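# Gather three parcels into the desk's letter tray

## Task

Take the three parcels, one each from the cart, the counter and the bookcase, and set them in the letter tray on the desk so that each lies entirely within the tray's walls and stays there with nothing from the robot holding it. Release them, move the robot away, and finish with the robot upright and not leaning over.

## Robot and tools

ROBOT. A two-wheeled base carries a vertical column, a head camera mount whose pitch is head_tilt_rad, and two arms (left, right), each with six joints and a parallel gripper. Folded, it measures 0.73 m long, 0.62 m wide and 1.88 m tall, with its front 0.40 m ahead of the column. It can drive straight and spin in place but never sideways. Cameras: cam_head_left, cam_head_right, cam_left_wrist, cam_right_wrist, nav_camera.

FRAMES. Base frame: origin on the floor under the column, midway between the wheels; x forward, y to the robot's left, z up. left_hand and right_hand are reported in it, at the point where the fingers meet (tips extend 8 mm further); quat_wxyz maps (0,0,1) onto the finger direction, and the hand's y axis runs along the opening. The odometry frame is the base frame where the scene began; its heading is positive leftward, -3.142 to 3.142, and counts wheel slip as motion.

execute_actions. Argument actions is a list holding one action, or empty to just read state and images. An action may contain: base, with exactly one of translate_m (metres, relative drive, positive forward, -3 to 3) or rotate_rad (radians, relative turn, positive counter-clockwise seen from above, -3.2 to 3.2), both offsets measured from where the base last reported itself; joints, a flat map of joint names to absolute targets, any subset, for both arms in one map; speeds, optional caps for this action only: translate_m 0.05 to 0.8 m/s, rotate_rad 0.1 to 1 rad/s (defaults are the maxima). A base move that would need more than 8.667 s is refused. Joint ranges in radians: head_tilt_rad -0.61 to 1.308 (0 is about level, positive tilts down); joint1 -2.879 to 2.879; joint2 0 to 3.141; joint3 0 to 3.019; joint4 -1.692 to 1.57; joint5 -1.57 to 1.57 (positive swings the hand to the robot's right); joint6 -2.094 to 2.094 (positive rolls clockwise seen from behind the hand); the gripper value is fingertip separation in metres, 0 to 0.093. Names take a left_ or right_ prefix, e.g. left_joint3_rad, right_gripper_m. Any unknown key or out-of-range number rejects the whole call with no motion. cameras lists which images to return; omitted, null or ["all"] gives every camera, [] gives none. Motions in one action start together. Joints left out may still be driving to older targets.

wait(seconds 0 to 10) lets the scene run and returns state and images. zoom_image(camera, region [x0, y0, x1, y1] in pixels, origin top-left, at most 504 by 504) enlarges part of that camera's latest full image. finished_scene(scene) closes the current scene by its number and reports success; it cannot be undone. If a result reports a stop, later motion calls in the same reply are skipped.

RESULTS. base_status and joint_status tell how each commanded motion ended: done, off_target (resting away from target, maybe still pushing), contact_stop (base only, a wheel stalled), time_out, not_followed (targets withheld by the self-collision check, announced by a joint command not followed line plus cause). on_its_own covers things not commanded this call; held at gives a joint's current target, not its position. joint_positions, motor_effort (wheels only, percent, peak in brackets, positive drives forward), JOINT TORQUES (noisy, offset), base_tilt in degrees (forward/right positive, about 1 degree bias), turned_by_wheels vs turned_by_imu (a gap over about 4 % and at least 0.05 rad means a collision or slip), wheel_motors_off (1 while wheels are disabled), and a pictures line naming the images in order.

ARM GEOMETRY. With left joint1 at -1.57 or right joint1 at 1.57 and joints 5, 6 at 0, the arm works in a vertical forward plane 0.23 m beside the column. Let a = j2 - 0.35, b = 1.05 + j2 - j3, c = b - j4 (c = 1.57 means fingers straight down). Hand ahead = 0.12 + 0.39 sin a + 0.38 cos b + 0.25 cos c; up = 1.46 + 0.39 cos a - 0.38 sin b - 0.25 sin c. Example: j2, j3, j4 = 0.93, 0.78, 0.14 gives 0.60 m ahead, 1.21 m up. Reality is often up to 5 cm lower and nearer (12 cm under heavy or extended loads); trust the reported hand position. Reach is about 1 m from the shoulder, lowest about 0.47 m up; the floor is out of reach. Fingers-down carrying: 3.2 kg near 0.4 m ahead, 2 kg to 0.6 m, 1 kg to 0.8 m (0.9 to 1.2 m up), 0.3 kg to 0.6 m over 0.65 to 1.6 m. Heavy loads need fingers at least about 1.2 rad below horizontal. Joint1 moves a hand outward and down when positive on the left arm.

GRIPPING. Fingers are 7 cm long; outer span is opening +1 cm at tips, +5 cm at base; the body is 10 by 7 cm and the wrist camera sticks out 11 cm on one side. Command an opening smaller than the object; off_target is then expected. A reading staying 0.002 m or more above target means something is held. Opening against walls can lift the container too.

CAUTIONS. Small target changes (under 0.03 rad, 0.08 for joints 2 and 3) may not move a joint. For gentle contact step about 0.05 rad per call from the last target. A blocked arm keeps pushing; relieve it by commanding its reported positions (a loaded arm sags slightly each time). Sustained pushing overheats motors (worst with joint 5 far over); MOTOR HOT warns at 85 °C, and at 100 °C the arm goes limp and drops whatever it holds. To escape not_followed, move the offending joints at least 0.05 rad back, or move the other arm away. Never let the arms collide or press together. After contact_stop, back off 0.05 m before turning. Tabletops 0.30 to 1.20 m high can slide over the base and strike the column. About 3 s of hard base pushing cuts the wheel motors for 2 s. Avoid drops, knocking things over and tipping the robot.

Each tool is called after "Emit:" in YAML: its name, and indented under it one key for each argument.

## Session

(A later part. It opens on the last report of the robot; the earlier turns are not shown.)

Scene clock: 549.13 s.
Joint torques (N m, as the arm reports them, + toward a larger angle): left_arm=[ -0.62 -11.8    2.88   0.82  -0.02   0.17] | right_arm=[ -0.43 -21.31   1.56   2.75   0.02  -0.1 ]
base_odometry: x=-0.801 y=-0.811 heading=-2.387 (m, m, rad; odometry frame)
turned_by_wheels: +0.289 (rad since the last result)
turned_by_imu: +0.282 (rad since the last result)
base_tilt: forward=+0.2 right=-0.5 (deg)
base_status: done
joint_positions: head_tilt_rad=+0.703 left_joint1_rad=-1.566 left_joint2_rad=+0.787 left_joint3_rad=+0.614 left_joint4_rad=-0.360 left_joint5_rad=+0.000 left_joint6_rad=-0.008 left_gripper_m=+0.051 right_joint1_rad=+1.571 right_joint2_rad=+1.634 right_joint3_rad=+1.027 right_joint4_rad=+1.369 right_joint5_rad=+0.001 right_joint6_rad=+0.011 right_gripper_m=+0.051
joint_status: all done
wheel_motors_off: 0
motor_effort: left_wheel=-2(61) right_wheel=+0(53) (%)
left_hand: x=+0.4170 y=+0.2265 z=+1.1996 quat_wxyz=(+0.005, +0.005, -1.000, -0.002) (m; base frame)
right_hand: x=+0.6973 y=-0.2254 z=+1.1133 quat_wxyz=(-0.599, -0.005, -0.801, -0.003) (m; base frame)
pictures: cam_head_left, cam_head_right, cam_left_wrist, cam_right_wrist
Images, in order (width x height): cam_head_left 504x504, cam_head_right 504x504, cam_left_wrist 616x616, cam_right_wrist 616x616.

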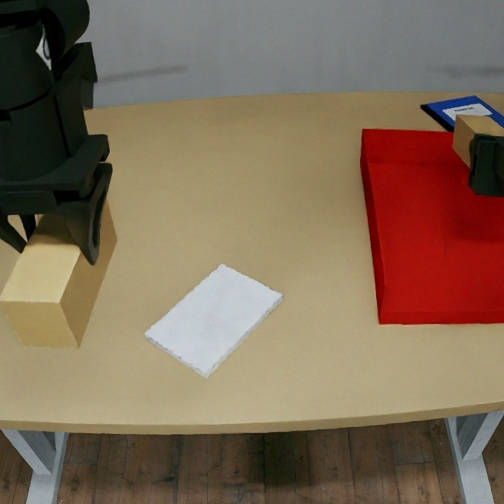

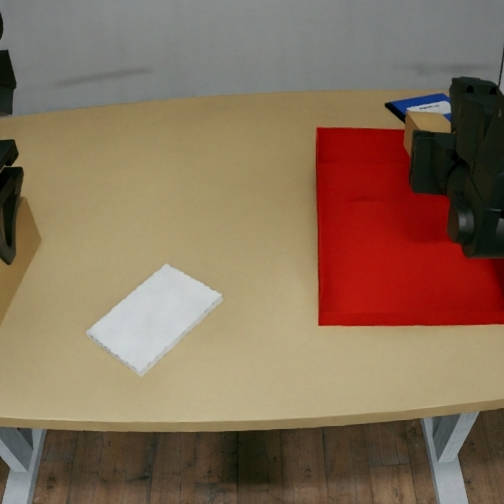

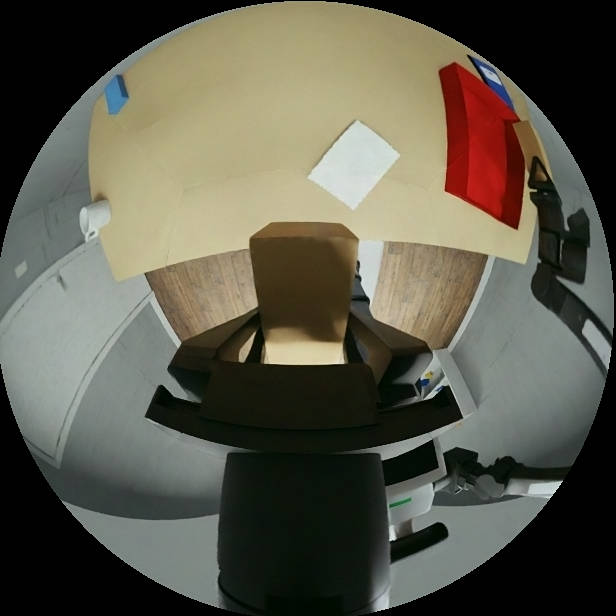

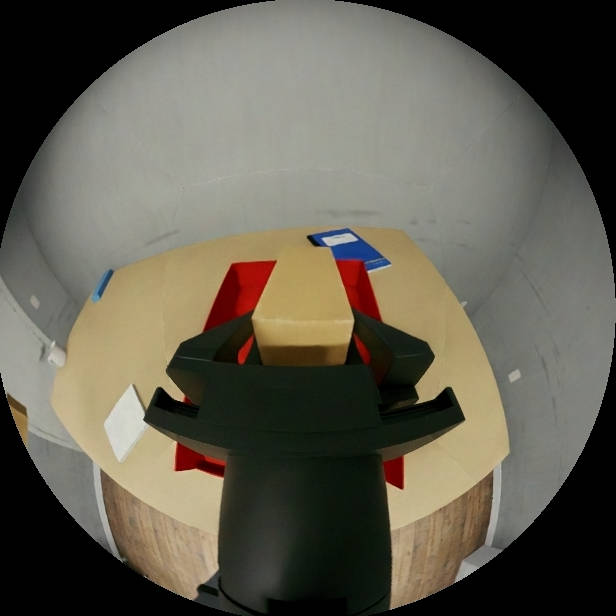

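Emit:
execute_actions:
  actions:
    - {"base": {"rotate_rad": -0.03}, "joints": {"right_joint2_rad": 1.84, "right_joint3_rad": 1.27, "right_joint4_rad": 1.45}}
  cameras: ["cam_head_left", "cam_head_right", "cam_right_wrist", "cam_left_wrist"]

Scene clock: 574.80 s.
Joint torques (N m, as the arm reports them, + toward a larger angle): left_arm=[ -0.63 -12.52   2.95   1.07  -0.02   0.22] | right_arm=[ -0.18 -22.62   2.67   2.68   0.02  -0.1 ]
base_odometry: x=-0.801 y=-0.811 heading=-2.415 (m, m, rad; odometry frame)
turned_by_wheels: -0.029 (rad since the last result)
turned_by_imu: -0.027 (rad since the last result)
base_tilt: forward=+0.2 right=-0.5 (deg)
base_status: done
joint_positions: head_tilt_rad=+0.703 left_joint1_rad=-1.566 left_joint2_rad=+0.787 left_joint3_rad=+0.614 left_joint4_rad=-0.360 left_joint5_rad=+0.000 left_joint6_rad=-0.008 left_gripper_m=+0.051 right_joint1_rad=+1.568 right_joint2_rad=+1.861 right_joint3_rad=+1.256 right_joint4_rad=+1.432 right_joint5_rad=+0.001 right_joint6_rad=+0.011 right_gripper_m=+0.051
joint_status: all done
wheel_motors_off: 0
motor_effort: left_wheel=+2(42) right_wheel=+0(12) (%)
left_hand: x=+0.4170 y=+0.2265 z=+1.1996 quat_wxyz=(+0.005, +0.005, -1.000, -0.002) (m; base frame)
right_hand: x=+0.7167 y=-0.2277 z=+1.0428 quat_wxyz=(-0.625, -0.004, -0.781, -0.001) (m; base frame)
pictures: cam_head_left, cam_head_right, cam_left_wrist, cam_right_wrist
Images, in order (width x height): cam_head_left 504x504, cam_head_right 504x504, cam_left_wrist 616x616, cam_right_wrist 616x616.

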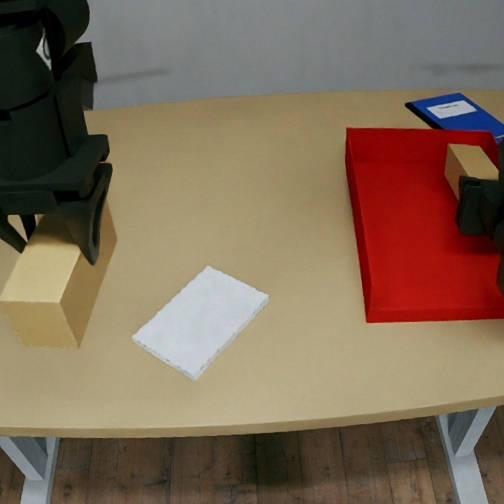

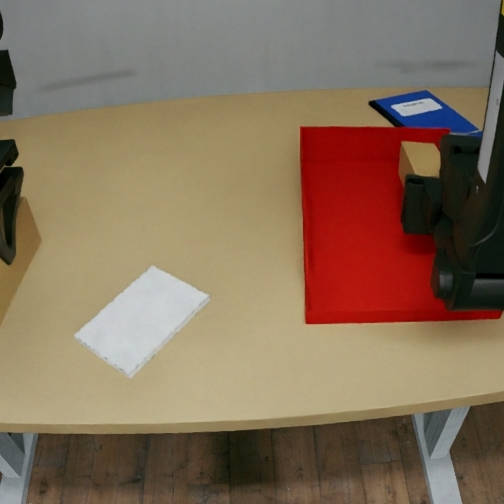

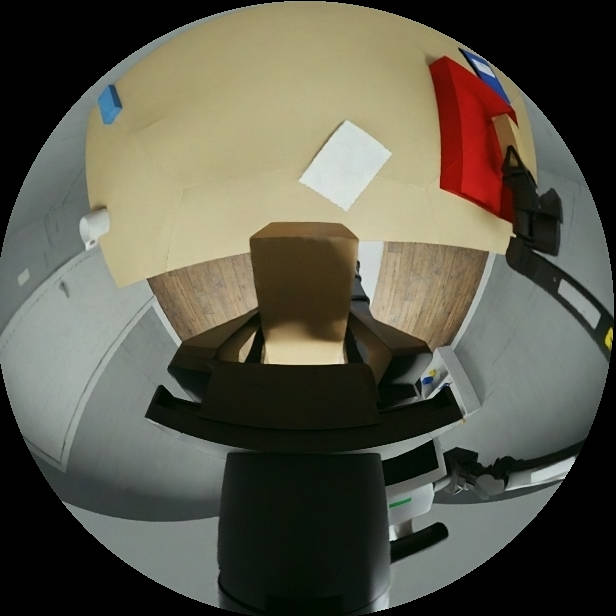

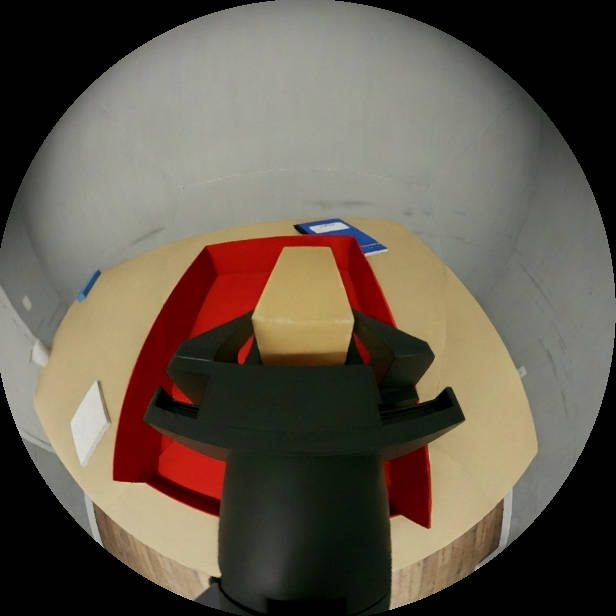

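Emit:
zoom_image:
  camera: "cam_head_left"
  region: [334, 100, 504, 270]

Emit:
zoom_image:
  camera: "cam_left_wrist"
  region: [420, 40, 600, 270]

Emit:
zoom_image:
  camera: "cam_right_wrist"
  region: [180, 200, 460, 400]

Region (334, 100, 504, 270) of cam_head_left's 504x504 image, scaled by 2.965, with more detail than that image has.

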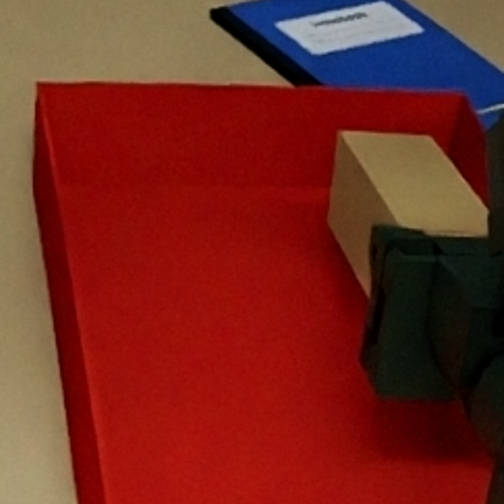

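Region (420, 40, 600, 270) of cam_left_wrist's 616x616 image, scaled by 2.191, with more detail than that image has; it fills the left 394 columns of this view, and the rest is white.

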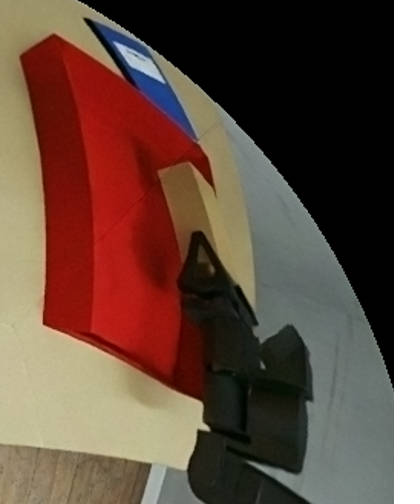

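Region (180, 200, 460, 400) of cam_right_wrist's 616x616 image, scaled by 1.800, with more detail than that image has; it fills the top 360 rows of this view, and the rest is white.

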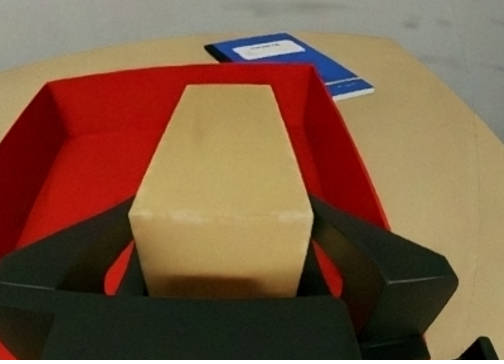

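Emit:
execute_actions:
  actions:
    - {"joints": {"right_joint2_rad": 1.942, "right_joint3_rad": 1.49, "right_joint4_rad": 1.375}}
  cameras: ["cam_head_left", "cam_right_wrist", "cam_left_wrist"]

Scene clock: 603.43 s.
Joint torques (N m, as the arm reports them, + toward a larger angle): left_arm=[ -1.49 -12.16   3.14   1.02   0.01   0.24] | right_arm=[ -0.11 -23.46   4.08   1.91   0.02  -0.1 ]
base_odometry: x=-0.801 y=-0.811 heading=-2.415 (m, m, rad; odometry frame)
turned_by_wheels: +0.000 (rad since the last result)
turned_by_imu: +0.001 (rad since the last result)
base_tilt: forward=+0.2 right=-0.6 (deg)
base_status: not commanded
joint_positions: head_tilt_rad=+0.703 left_joint1_rad=-1.566 left_joint2_rad=+0.787 left_joint3_rad=+0.614 left_joint4_rad=-0.360 left_joint5_rad=+0.000 left_joint6_rad=-0.008 left_gripper_m=+0.051 right_joint1_rad=+1.568 right_joint2_rad=+1.955 right_joint3_rad=+1.473 right_joint4_rad=+1.377 right_joint5_rad=+0.001 right_joint6_rad=+0.011 right_gripper_m=+0.051
joint_status: all done
wheel_motors_off: 0
motor_effort: left_wheel=+3(3) right_wheel=+0(1) (%)
left_hand: x=+0.4170 y=+0.2265 z=+1.1996 quat_wxyz=(+0.005, +0.005, -1.000, -0.002) (m; base frame)
right_hand: x=+0.7673 y=-0.2278 z=+1.0224 quat_wxyz=(-0.651, -0.004, -0.759, -0.002) (m; base frame)
pictures: cam_head_left, cam_left_wrist, cam_right_wrist
Images, in order (width x height): cam_head_left 504x504, cam_left_wrist 616x616, cam_right_wrist 616x616.

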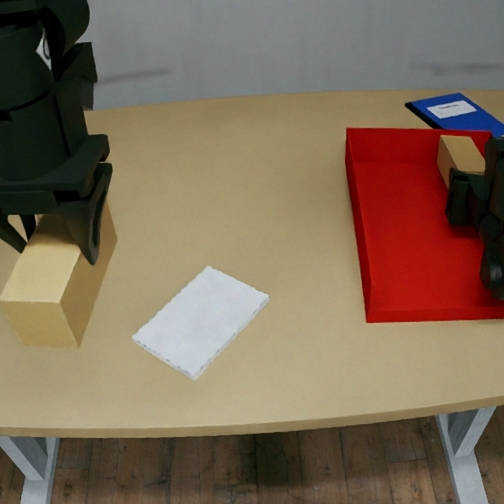

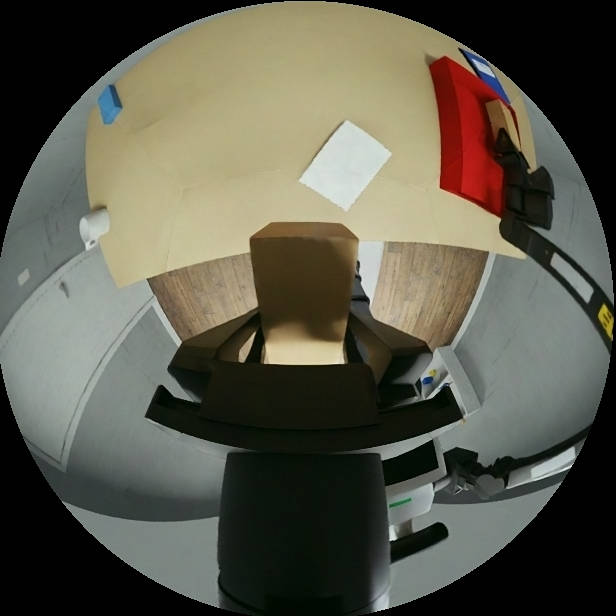

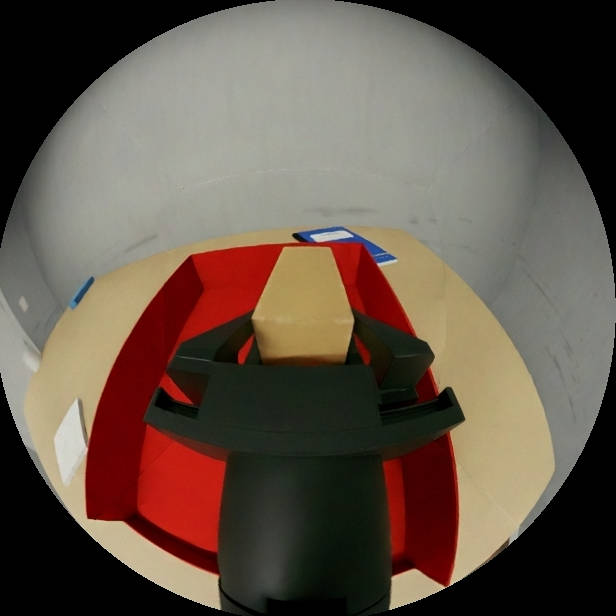

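Emit:
zoom_image:
  camera: "cam_head_left"
  region: [334, 100, 504, 270]

Emit:
zoom_image:
  camera: "cam_right_wrist"
  region: [170, 200, 470, 420]

Region (334, 100, 504, 270) of cam_head_left's 504x504 image, scaled by 2.965, with more detail than that image has.

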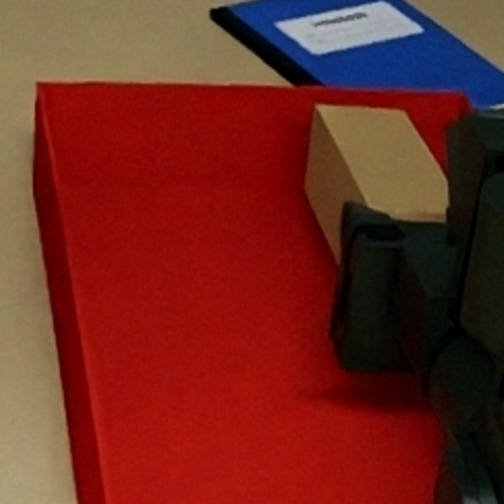

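Region (170, 200, 470, 420) of cam_right_wrist's 616x616 image, scaled by 1.680, with more detail than that image has; it fills the top 370 rows of this view, and the rest is white.

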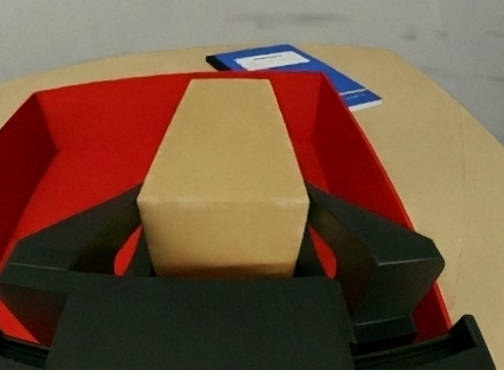

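Emit:
execute_actions:
  actions:
    - {"joints": {"right_joint2_rad": 1.975}}
  cameras: ["cam_head_left", "cam_right_wrist"]

Scene clock: 616.83 s.
Joint torques (N m, as the arm reports them, + toward a larger angle): left_arm=[ -1.24 -11.65   2.98   0.73   0.03   0.16] | right_arm=[ -0.13 -21.87   3.91   1.88   0.02  -0.1 ]
base_odometry: x=-0.801 y=-0.811 heading=-2.415 (m, m, rad; odometry frame)
turned_by_wheels: +0.000 (rad since the last result)
turned_by_imu: +0.001 (rad since the last result)
base_tilt: forward=+0.2 right=-0.6 (deg)
base_status: not commanded
joint_positions: head_tilt_rad=+0.703 left_joint1_rad=-1.566 left_joint2_rad=+0.787 left_joint3_rad=+0.614 left_joint4_rad=-0.360 left_joint5_rad=+0.000 left_joint6_rad=-0.008 left_gripper_m=+0.051 right_joint1_rad=+1.568 right_joint2_rad=+1.972 right_joint3_rad=+1.473 right_joint4_rad=+1.377 right_joint5_rad=+0.001 right_joint6_rad=+0.011 right_gripper_m=+0.051
joint_status: all done
wheel_motors_off: 0
motor_effort: left_wheel=+3(3) right_wheel=+0(1) (%)
left_hand: x=+0.4170 y=+0.2265 z=+1.1996 quat_wxyz=(+0.005, +0.005, -1.000, -0.002) (m; base frame)
right_hand: x=+0.7598 y=-0.2278 z=+1.0114 quat_wxyz=(-0.645, -0.004, -0.765, -0.002) (m; base frame)
pictures: cam_head_left, cam_right_wrist
Images, in order (width x height): cam_head_left 504x504, cam_right_wrist 616x616.

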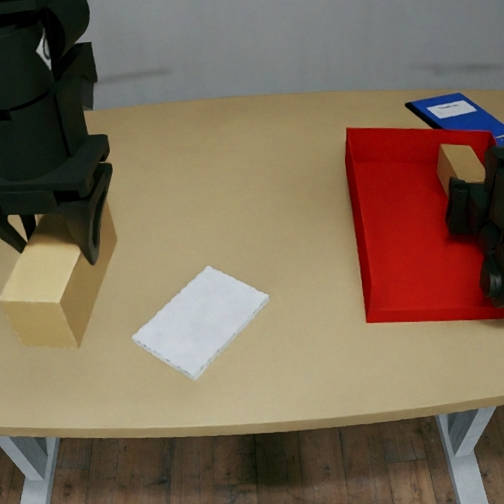

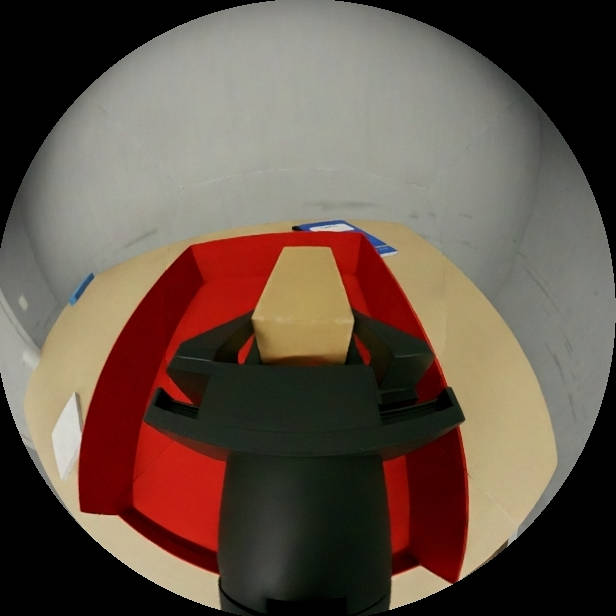

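Emit:
execute_actions:
  actions:
    - {"joints": {"right_joint2_rad": 1.993}}
  cameras: ["cam_head_left", "cam_left_wrist"]

Emit:
zoom_image:
  camera: "cam_head_left"
  region: [364, 110, 504, 330]

Emit:
zoom_image:
  camera: "cam_left_wrist"
  region: [420, 40, 600, 270]

Scene clock: 621.97 s.
Joint torques (N m, as the arm reports them, + toward a larger angle): left_arm=[ -1.31 -12.     3.17   0.98   0.02   0.18] | right_arm=[ -0.12 -21.65   3.72   1.88   0.02  -0.1 ]
base_odometry: x=-0.801 y=-0.811 heading=-2.415 (m, m, rad; odometry frame)
turned_by_wheels: +0.000 (rad since the last result)
turned_by_imu: +0.001 (rad since the last result)
base_tilt: forward=+0.2 right=-0.5 (deg)
base_status: not commanded
joint_positions: head_tilt_rad=+0.703 left_joint1_rad=-1.566 left_joint2_rad=+0.787 left_joint3_rad=+0.614 left_joint4_rad=-0.360 left_joint5_rad=+0.000 left_joint6_rad=-0.008 left_gripper_m=+0.051 right_joint1_rad=+1.568 right_joint2_rad=+1.990 right_joint3_rad=+1.473 right_joint4_rad=+1.377 right_joint5_rad=+0.001 right_joint6_rad=+0.011 right_gripper_m=+0.051
joint_status: all done
wheel_motors_off: 0
motor_effort: left_wheel=+3(3) right_wheel=-1(0) (%)
left_hand: x=+0.4170 y=+0.2265 z=+1.1996 quat_wxyz=(+0.005, +0.005, -1.000, -0.002) (m; base frame)
right_hand: x=+0.7517 y=-0.2279 z=+1.0001 quat_wxyz=(-0.638, -0.004, -0.770, -0.001) (m; base frame)
pictures: cam_head_left, cam_left_wrist
Images, in order (width x height): cam_head_left 504x504, cam_left_wrist 616x616.

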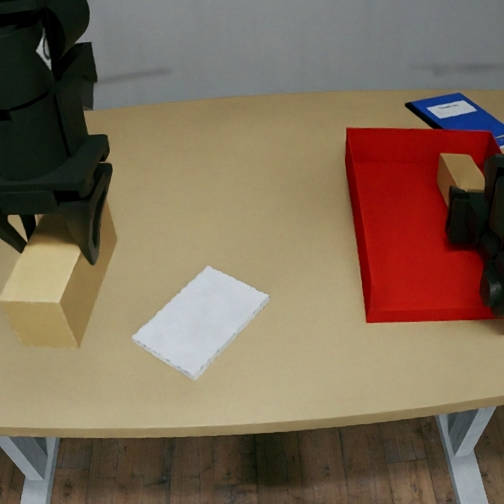

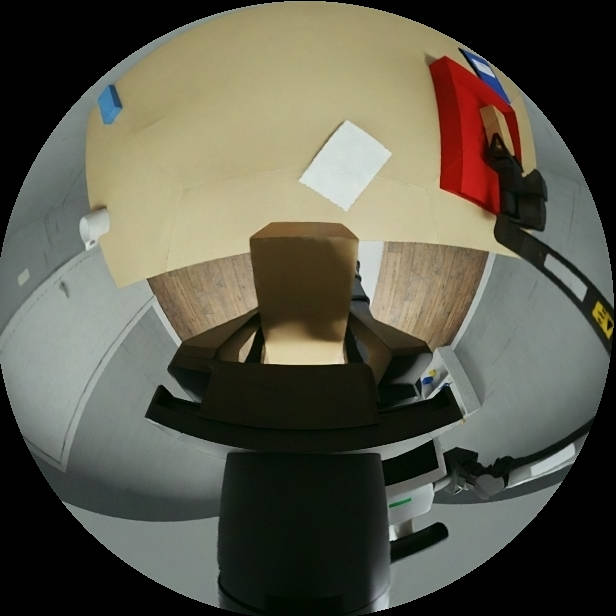

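Region (364, 110, 504, 330) of cam_head_left's 504x504 image, scaled by 2.291, with more detail than that image has; it fills the left 321 columns of this view, and the rest is white.

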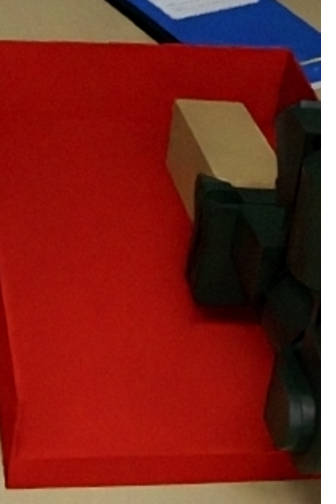

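Region (420, 40, 600, 270) of cam_left_wrist's 616x616 image, scaled by 2.191, with more detail than that image has; it fills the left 394 columns of this view, and the rest is white.

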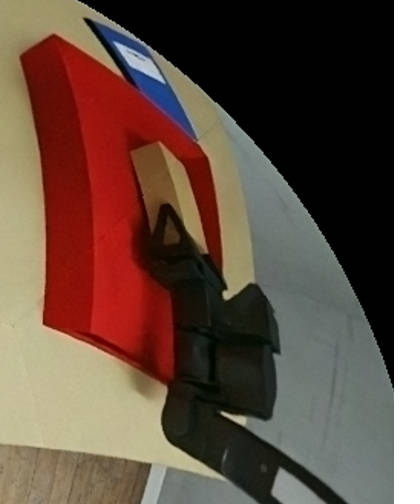

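Emit:
execute_actions:
  actions:
    - {"joints": {"right_gripper_m": 0.066}}
  cameras: ["cam_head_left", "cam_right_wrist"]

Scene clock: 625.17 s.
Joint torques (N m, as the arm reports them, + toward a larger angle): left_arm=[ -0.77 -11.53   2.98   0.96   0.05   0.16] | right_arm=[ -0.26 -21.58   3.75   1.9    0.02  -0.11]
base_odometry: x=-0.801 y=-0.811 heading=-2.415 (m, m, rad; odometry frame)
turned_by_wheels: +0.000 (rad since the last result)
turned_by_imu: +0.001 (rad since the last result)
base_tilt: forward=+0.3 right=-0.6 (deg)
base_status: not commanded
joint_positions: head_tilt_rad=+0.703 left_joint1_rad=-1.566 left_joint2_rad=+0.787 left_joint3_rad=+0.614 left_joint4_rad=-0.360 left_joint5_rad=+0.000 left_joint6_rad=-0.008 left_gripper_m=+0.051 right_joint1_rad=+1.568 right_joint2_rad=+1.990 right_joint3_rad=+1.473 right_joint4_rad=+1.377 right_joint5_rad=+0.001 right_joint6_rad=+0.011 right_gripper_m=+0.066
joint_status: all done
wheel_motors_off: 0
motor_effort: left_wheel=+3(3) right_wheel=-1(0) (%)
left_hand: x=+0.4170 y=+0.2265 z=+1.1996 quat_wxyz=(+0.005, +0.005, -1.000, -0.002) (m; base frame)
right_hand: x=+0.7517 y=-0.2279 z=+1.0001 quat_wxyz=(-0.638, -0.004, -0.770, -0.001) (m; base frame)
pictures: cam_head_left, cam_right_wrist
Images, in order (width x height): cam_head_left 504x504, cam_right_wrist 616x616.

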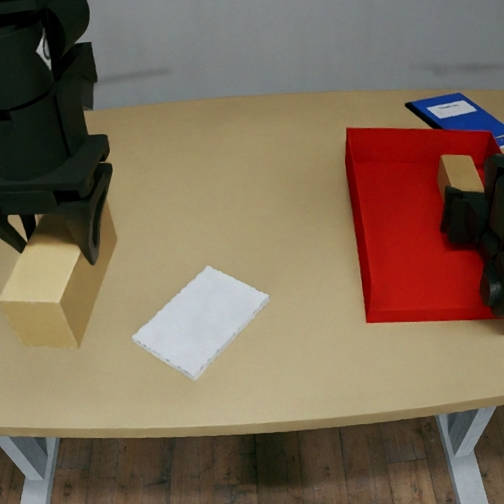

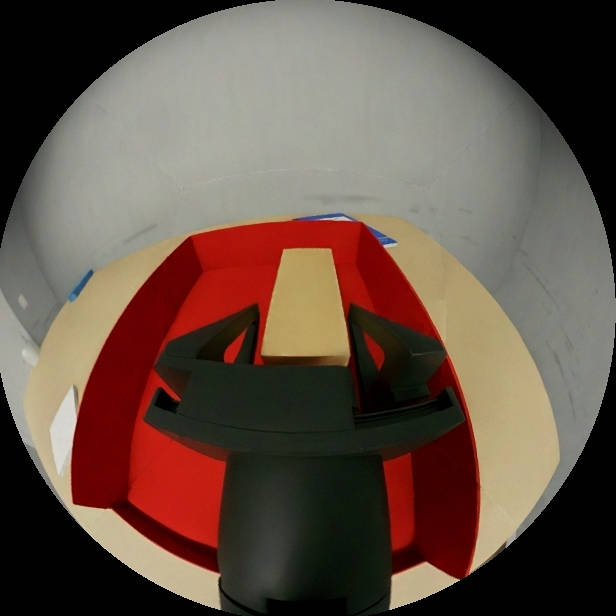

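Emit:
execute_actions:
  actions:
    - {"joints": {"right_joint2_rad": 1.3, "right_joint3_rad": 0.8, "right_joint4_rad": 1.3, "left_joint2_rad": 1.41, "left_joint3_rad": 1.69, "left_joint4_rad": -0.79, "left_joint6_rad": -0.46}}
  cameras: ["cam_head_right"]

Emit:
execute_actions:
  actions:
    - {"base": {"rotate_rad": -0.42}, "joints": {"right_joint2_rad": 0.8, "right_joint3_rad": 0.5, "right_joint4_rad": 0.3, "right_gripper_m": 0.093}}
  cameras: ["cam_head_left", "cam_head_right", "cam_left_wrist"]

Scene clock: 657.57 s.
Joint torques (N m, as the arm reports them, + toward a larger angle): left_arm=[ -1.14 -25.2    6.54  -0.17  -0.02   0.03] | right_arm=[ -0.31 -17.59   1.95   1.8    0.02  -0.11]
base_odometry: x=-0.801 y=-0.811 heading=-2.415 (m, m, rad; odometry frame)
turned_by_wheels: +0.000 (rad since the last result)
turned_by_imu: +0.002 (rad since the last result)
base_tilt: forward=+0.1 right=-0.6 (deg)
base_status: not commanded
joint_positions: head_tilt_rad=+0.703 left_joint1_rad=-1.566 left_joint2_rad=+1.419 left_joint3_rad=+1.674 left_joint4_rad=-0.774 left_joint5_rad=+0.000 left_joint6_rad=-0.451 left_gripper_m=+0.051 right_joint1_rad=+1.568 right_joint2_rad=+1.290 right_joint3_rad=+0.806 right_joint4_rad=+1.303 right_joint5_rad=+0.001 right_joint6_rad=+0.011 right_gripper_m=+0.066
joint_status: all done
wheel_motors_off: 0
motor_effort: left_wheel=+4(5) right_wheel=-2(2) (%)
left_hand: x=+0.7314 y=+0.2277 z=+1.1222 quat_wxyz=(-0.003, +0.225, -0.974, -0.001) (m; base frame)
right_hand: x=+0.6902 y=-0.2271 z=+1.2446 quat_wxyz=(-0.622, -0.004, -0.783, -0.001) (m; base frame)
pictures: cam_head_right
Images, in order (width x height): cam_head_right 504x504.

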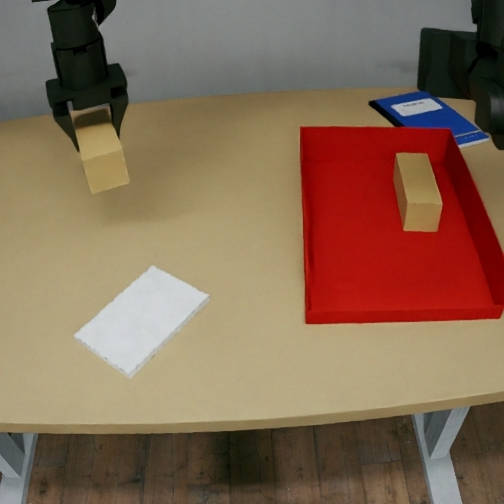

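Scene clock: 659.30 s.
Joint torques (N m, as the arm reports them, + toward a larger angle): left_arm=[ -0.45 -25.31   6.52  -0.01  -0.04   0.06] | right_arm=[ -0.26 -11.73   2.79   1.07   0.01  -0.1 ]
base_odometry: x=-0.801 y=-0.811 heading=-2.834 (m, m, rad; odometry frame)
turned_by_wheels: -0.418 (rad since the last result)
turned_by_imu: -0.407 (rad since the last result)
base_tilt: forward=+0.2 right=-0.6 (deg)
base_status: done
joint_positions: head_tilt_rad=+0.703 left_joint1_rad=-1.571 left_joint2_rad=+1.419 left_joint3_rad=+1.674 left_joint4_rad=-0.774 left_joint5_rad=+0.000 left_joint6_rad=-0.452 left_gripper_m=+0.051 right_joint1_rad=+1.568 right_joint2_rad=+0.790 right_joint3_rad=+0.511 right_joint4_rad=+0.307 right_joint5_rad=+0.001 right_joint6_rad=+0.011 right_gripper_m=+0.093
joint_status: all done
wheel_motors_off: 0
motor_effort: left_wheel=+0(62) right_wheel=-1(44) (%)
left_hand: x=+0.7314 y=+0.2245 z=+1.1222 quat_wxyz=(-0.002, +0.224, -0.975, +0.000) (m; base frame)
right_hand: x=+0.5108 y=-0.2268 z=+1.2237 quat_wxyz=(-0.273, -0.006, -0.962, +0.000) (m; base frame)
pictures: cam_head_left, cam_head_right, cam_left_wrist
Images, in order (width x height): cam_head_left 504x504, cam_head_right 504x504, cam_left_wrist 616x616.

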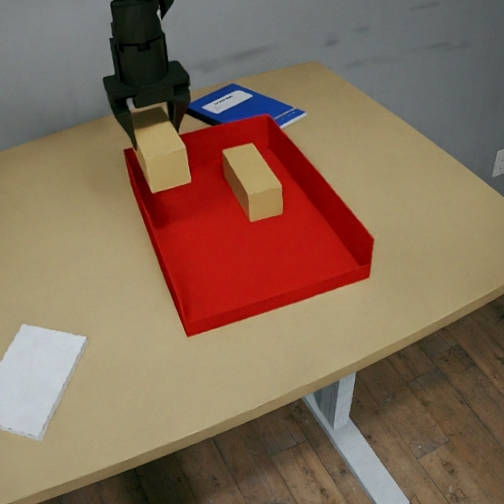

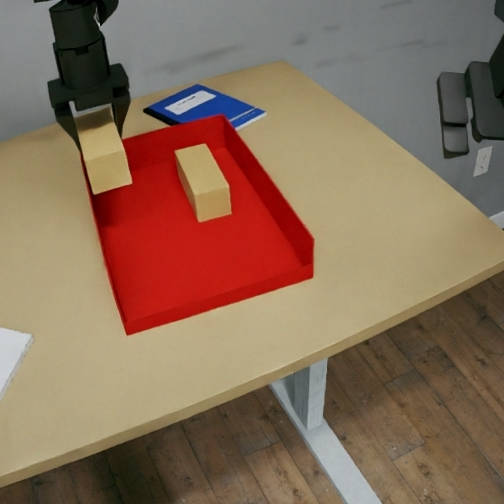

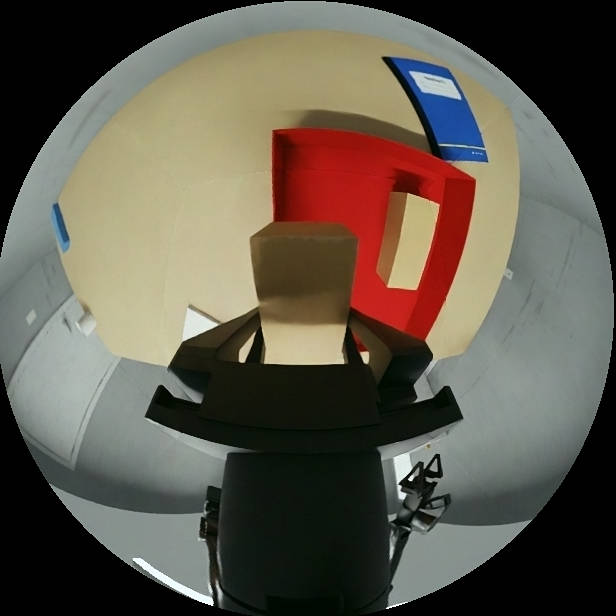

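Emit:
execute_actions:
  actions:
    - {"base": {"translate_m": 0.075}, "joints": {"left_joint2_rad": 1.515, "left_joint3_rad": 1.735, "left_joint4_rad": -0.72}}
  cameras: ["cam_head_left", "cam_left_wrist"]

Scene clock: 670.70 s.
Joint torques (N m, as the arm reports them, + toward a larger angle): left_arm=[ -0.73 -23.87   7.19   0.8   -0.03   0.  ] | right_arm=[ -0.32 -12.28   3.26   1.03   0.01  -0.11]
base_odometry: x=-0.873 y=-0.834 heading=-2.835 (m, m, rad; odometry frame)
turned_by_wheels: -0.002 (rad since the last result)
turned_by_imu: +0.000 (rad since the last result)
base_tilt: forward=+0.3 right=-0.5 (deg)
base_status: done
joint_positions: head_tilt_rad=+0.703 left_joint1_rad=-1.571 left_joint2_rad=+1.511 left_joint3_rad=+1.704 left_joint4_rad=-0.731 left_joint5_rad=+0.000 left_joint6_rad=-0.452 left_gripper_m=+0.051 right_joint1_rad=+1.568 right_joint2_rad=+0.793 right_joint3_rad=+0.505 right_joint4_rad=+0.307 right_joint5_rad=+0.001 right_joint6_rad=+0.011 right_gripper_m=+0.093
joint_status: all done
wheel_motors_off: 0
motor_effort: left_wheel=-1(46) right_wheel=+1(64) (%)
left_hand: x=+0.7245 y=+0.2243 z=+1.0742 quat_wxyz=(+0.007, +0.224, -0.975, -0.002) (m; base frame)
right_hand: x=+0.5064 y=-0.2268 z=+1.2212 quat_wxyz=(-0.268, -0.006, -0.963, +0.000) (m; base frame)
pictures: cam_head_left, cam_left_wrist
Images, in order (width x height): cam_head_left 504x504, cam_left_wrist 616x616.

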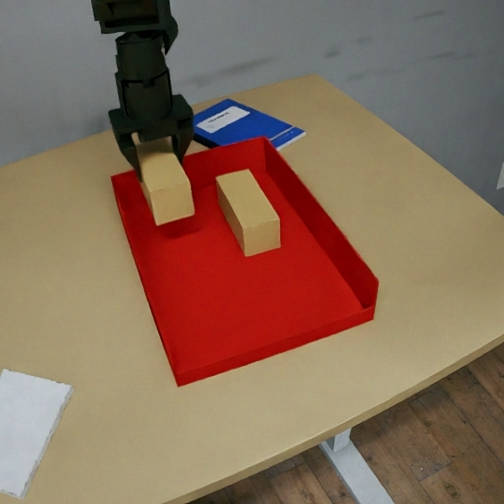

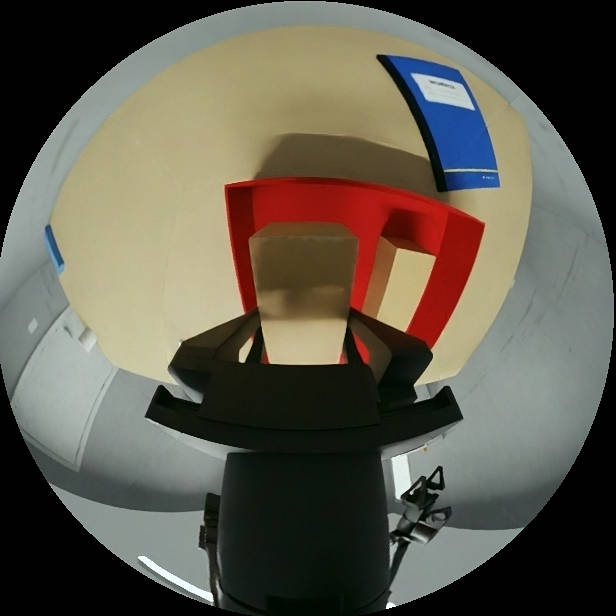

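Emit:
zoom_image:
  camera: "cam_left_wrist"
  region: [200, 150, 500, 370]

Region (200, 150, 500, 370) of cam_left_wrist's 616x616 image, scaled by 1.680, with more detail than that image has; it fills the top 370 rows of this view, and the rest is white.

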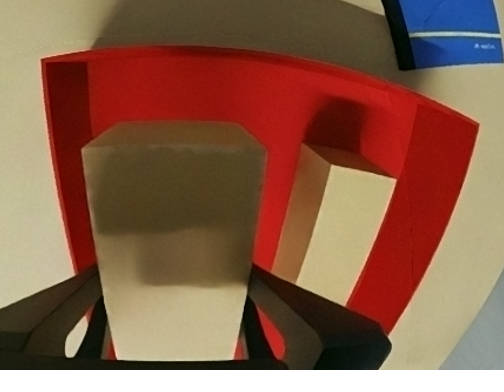

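Emit:
execute_actions:
  actions:
    - {"joints": {"left_joint2_rad": 1.63, "left_joint3_rad": 1.79, "left_joint4_rad": -0.655}}
  cameras: ["cam_head_left", "cam_left_wrist"]

Scene clock: 685.97 s.
Joint torques (N m, as the arm reports them, + toward a larger angle): left_arm=[ -0.26 -23.82   5.95   0.68   0.01   0.06] | right_arm=[ -0.22 -12.27   3.25   1.02   0.02  -0.11]
base_odometry: x=-0.873 y=-0.834 heading=-2.835 (m, m, rad; odometry frame)
turned_by_wheels: +0.000 (rad since the last result)
turned_by_imu: +0.002 (rad since the last result)
base_tilt: forward=+0.2 right=-0.5 (deg)
base_status: not commanded
joint_positions: head_tilt_rad=+0.703 left_joint1_rad=-1.571 left_joint2_rad=+1.627 left_joint3_rad=+1.773 left_joint4_rad=-0.662 left_joint5_rad=+0.000 left_joint6_rad=-0.452 left_gripper_m=+0.051 right_joint1_rad=+1.568 right_joint2_rad=+0.793 right_joint3_rad=+0.505 right_joint4_rad=+0.307 right_joint5_rad=+0.001 right_joint6_rad=+0.011 right_gripper_m=+0.093
joint_status: all done
wheel_motors_off: 0
motor_effort: left_wheel=-1(1) right_wheel=+1(2) (%)
left_hand: x=+0.7313 y=+0.2242 z=+1.0206 quat_wxyz=(-0.004, +0.224, -0.975, +0.001) (m; base frame)
right_hand: x=+0.5064 y=-0.2268 z=+1.2212 quat_wxyz=(-0.268, -0.006, -0.963, +0.000) (m; base frame)
pictures: cam_head_left, cam_left_wrist
Images, in order (width x height): cam_head_left 504x504, cam_left_wrist 616x616.

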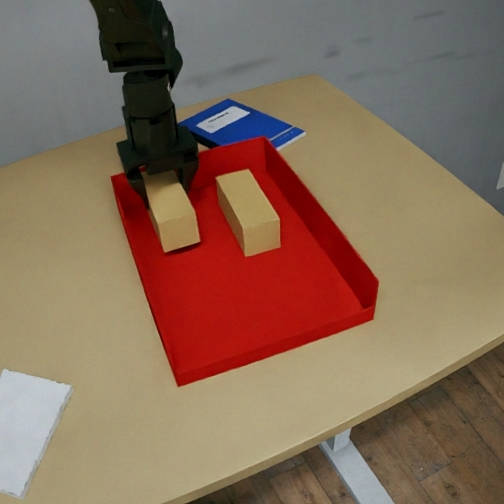

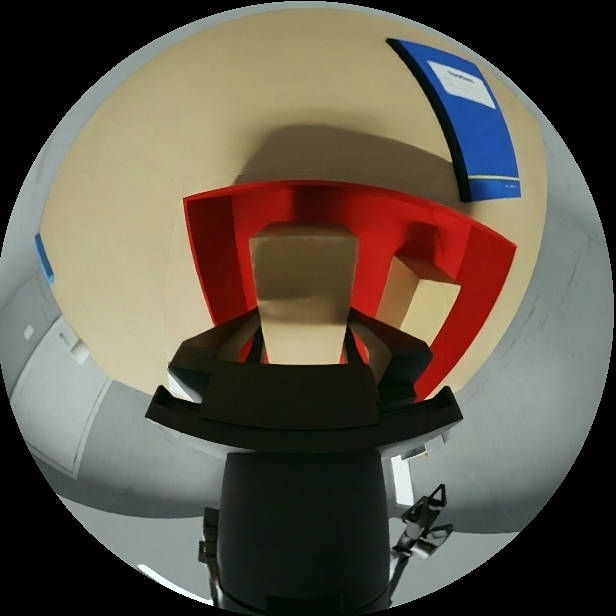

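Emit:
execute_actions:
  actions:
    - {"joints": {"left_joint2_rad": 1.662}}
  cameras: ["cam_head_left", "cam_left_wrist"]

Emit:
zoom_image:
  camera: "cam_head_left"
  region: [100, 120, 300, 300]

Scene clock: 692.57 s.
Joint torques (N m, as the arm reports them, + toward a larger angle): left_arm=[ -0.25 -23.21   6.07   0.84   0.03   0.02] | right_arm=[ -0.28 -12.23   3.25   1.03   0.02  -0.11]
base_odometry: x=-0.873 y=-0.834 heading=-2.835 (m, m, rad; odometry frame)
turned_by_wheels: +0.000 (rad since the last result)
turned_by_imu: +0.001 (rad since the last result)
base_tilt: forward=+0.2 right=-0.5 (deg)
base_status: not commanded
joint_positions: head_tilt_rad=+0.703 left_joint1_rad=-1.571 left_joint2_rad=+1.638 left_joint3_rad=+1.773 left_joint4_rad=-0.662 left_joint5_rad=+0.000 left_joint6_rad=-0.452 left_gripper_m=+0.051 right_joint1_rad=+1.568 right_joint2_rad=+0.793 right_joint3_rad=+0.505 right_joint4_rad=+0.307 right_joint5_rad=+0.001 right_joint6_rad=+0.011 right_gripper_m=+0.093
joint_status: all done
wheel_motors_off: 0
motor_effort: left_wheel=-1(1) right_wheel=+1(2) (%)
left_hand: x=+0.7264 y=+0.2242 z=+1.0139 quat_wxyz=(+0.002, +0.224, -0.975, +0.000) (m; base frame)
right_hand: x=+0.5064 y=-0.2268 z=+1.2212 quat_wxyz=(-0.268, -0.006, -0.963, +0.000) (m; base frame)
pictures: cam_head_left, cam_left_wrist
Images, in order (width x height): cam_head_left 504x504, cam_left_wrist 616x616.

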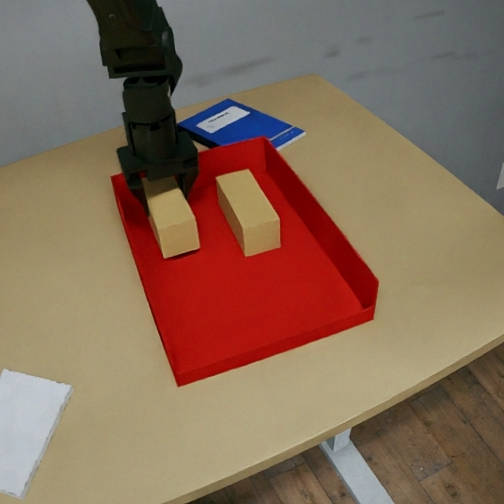

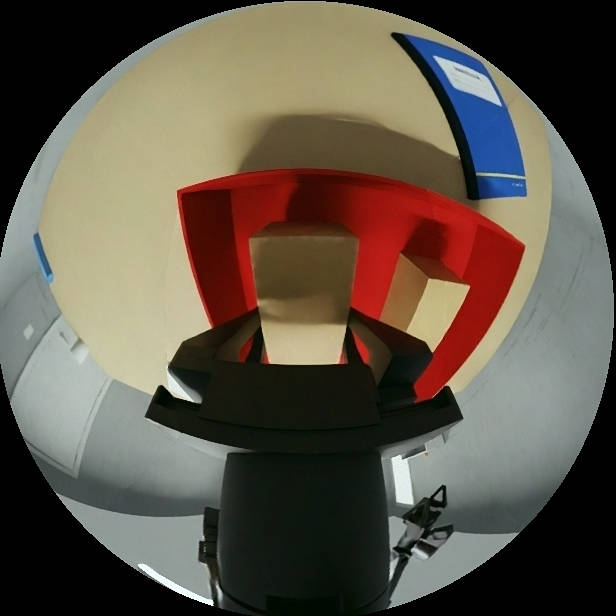

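Region (100, 120, 300, 300) of cam_head_left's 504x504 image, scaled by 2.520, with more detail than that image has; it fills the top 454 rows of this view, and the rest is white.

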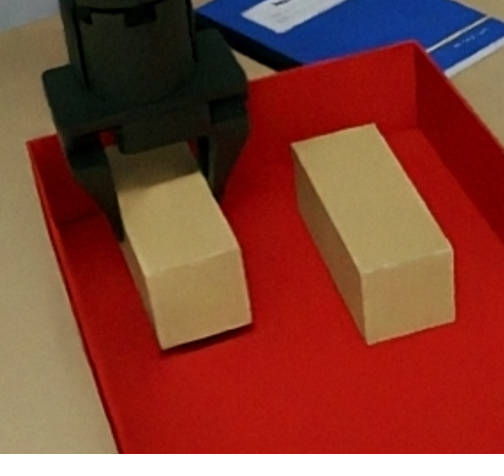

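Emit:
execute_actions:
  actions:
    - {"joints": {"left_joint2_rad": 1.685}}
  cameras: ["cam_head_left"]

Emit:
zoom_image:
  camera: "cam_head_left"
  region: [100, 120, 300, 300]

Scene clock: 696.93 s.
Joint torques (N m, as the arm reports them, + toward a larger angle): left_arm=[ -0.65 -23.1    5.83   0.73  -0.02   0.03] | right_arm=[ -0.32 -12.37   3.22   0.99   0.01  -0.1 ]
base_odometry: x=-0.873 y=-0.834 heading=-2.835 (m, m, rad; odometry frame)
turned_by_wheels: +0.000 (rad since the last result)
turned_by_imu: +0.001 (rad since the last result)
base_tilt: forward=+0.2 right=-0.5 (deg)
base_status: not commanded
joint_positions: head_tilt_rad=+0.703 left_joint1_rad=-1.571 left_joint2_rad=+1.665 left_joint3_rad=+1.773 left_joint4_rad=-0.662 left_joint5_rad=+0.000 left_joint6_rad=-0.452 left_gripper_m=+0.051 right_joint1_rad=+1.568 right_joint2_rad=+0.793 right_joint3_rad=+0.505 right_joint4_rad=+0.307 right_joint5_rad=+0.001 right_joint6_rad=+0.011 right_gripper_m=+0.093
joint_status: all done
wheel_motors_off: 0
motor_effort: left_wheel=-1(1) right_wheel=+1(2) (%)
left_hand: x=+0.7144 y=+0.2242 z=+0.9980 quat_wxyz=(+0.015, +0.224, -0.974, -0.003) (m; base frame)
right_hand: x=+0.5064 y=-0.2268 z=+1.2212 quat_wxyz=(-0.268, -0.006, -0.963, +0.000) (m; base frame)
pictures: cam_head_left
Images, in order (width x height): cam_head_left 504x504.

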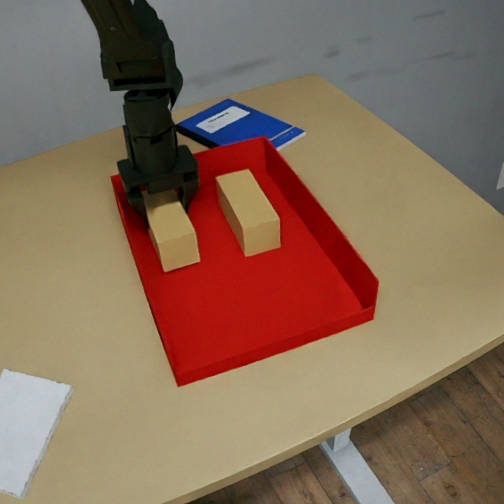

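Region (100, 120, 300, 300) of cam_head_left's 504x504 image, scaled by 2.520, with more detail than that image has; it fills the top 454 rows of this view, and the rest is white.

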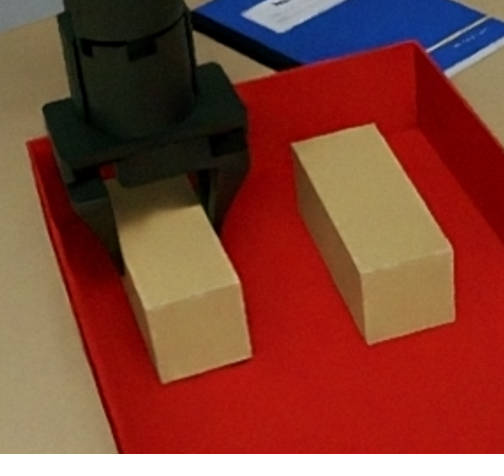

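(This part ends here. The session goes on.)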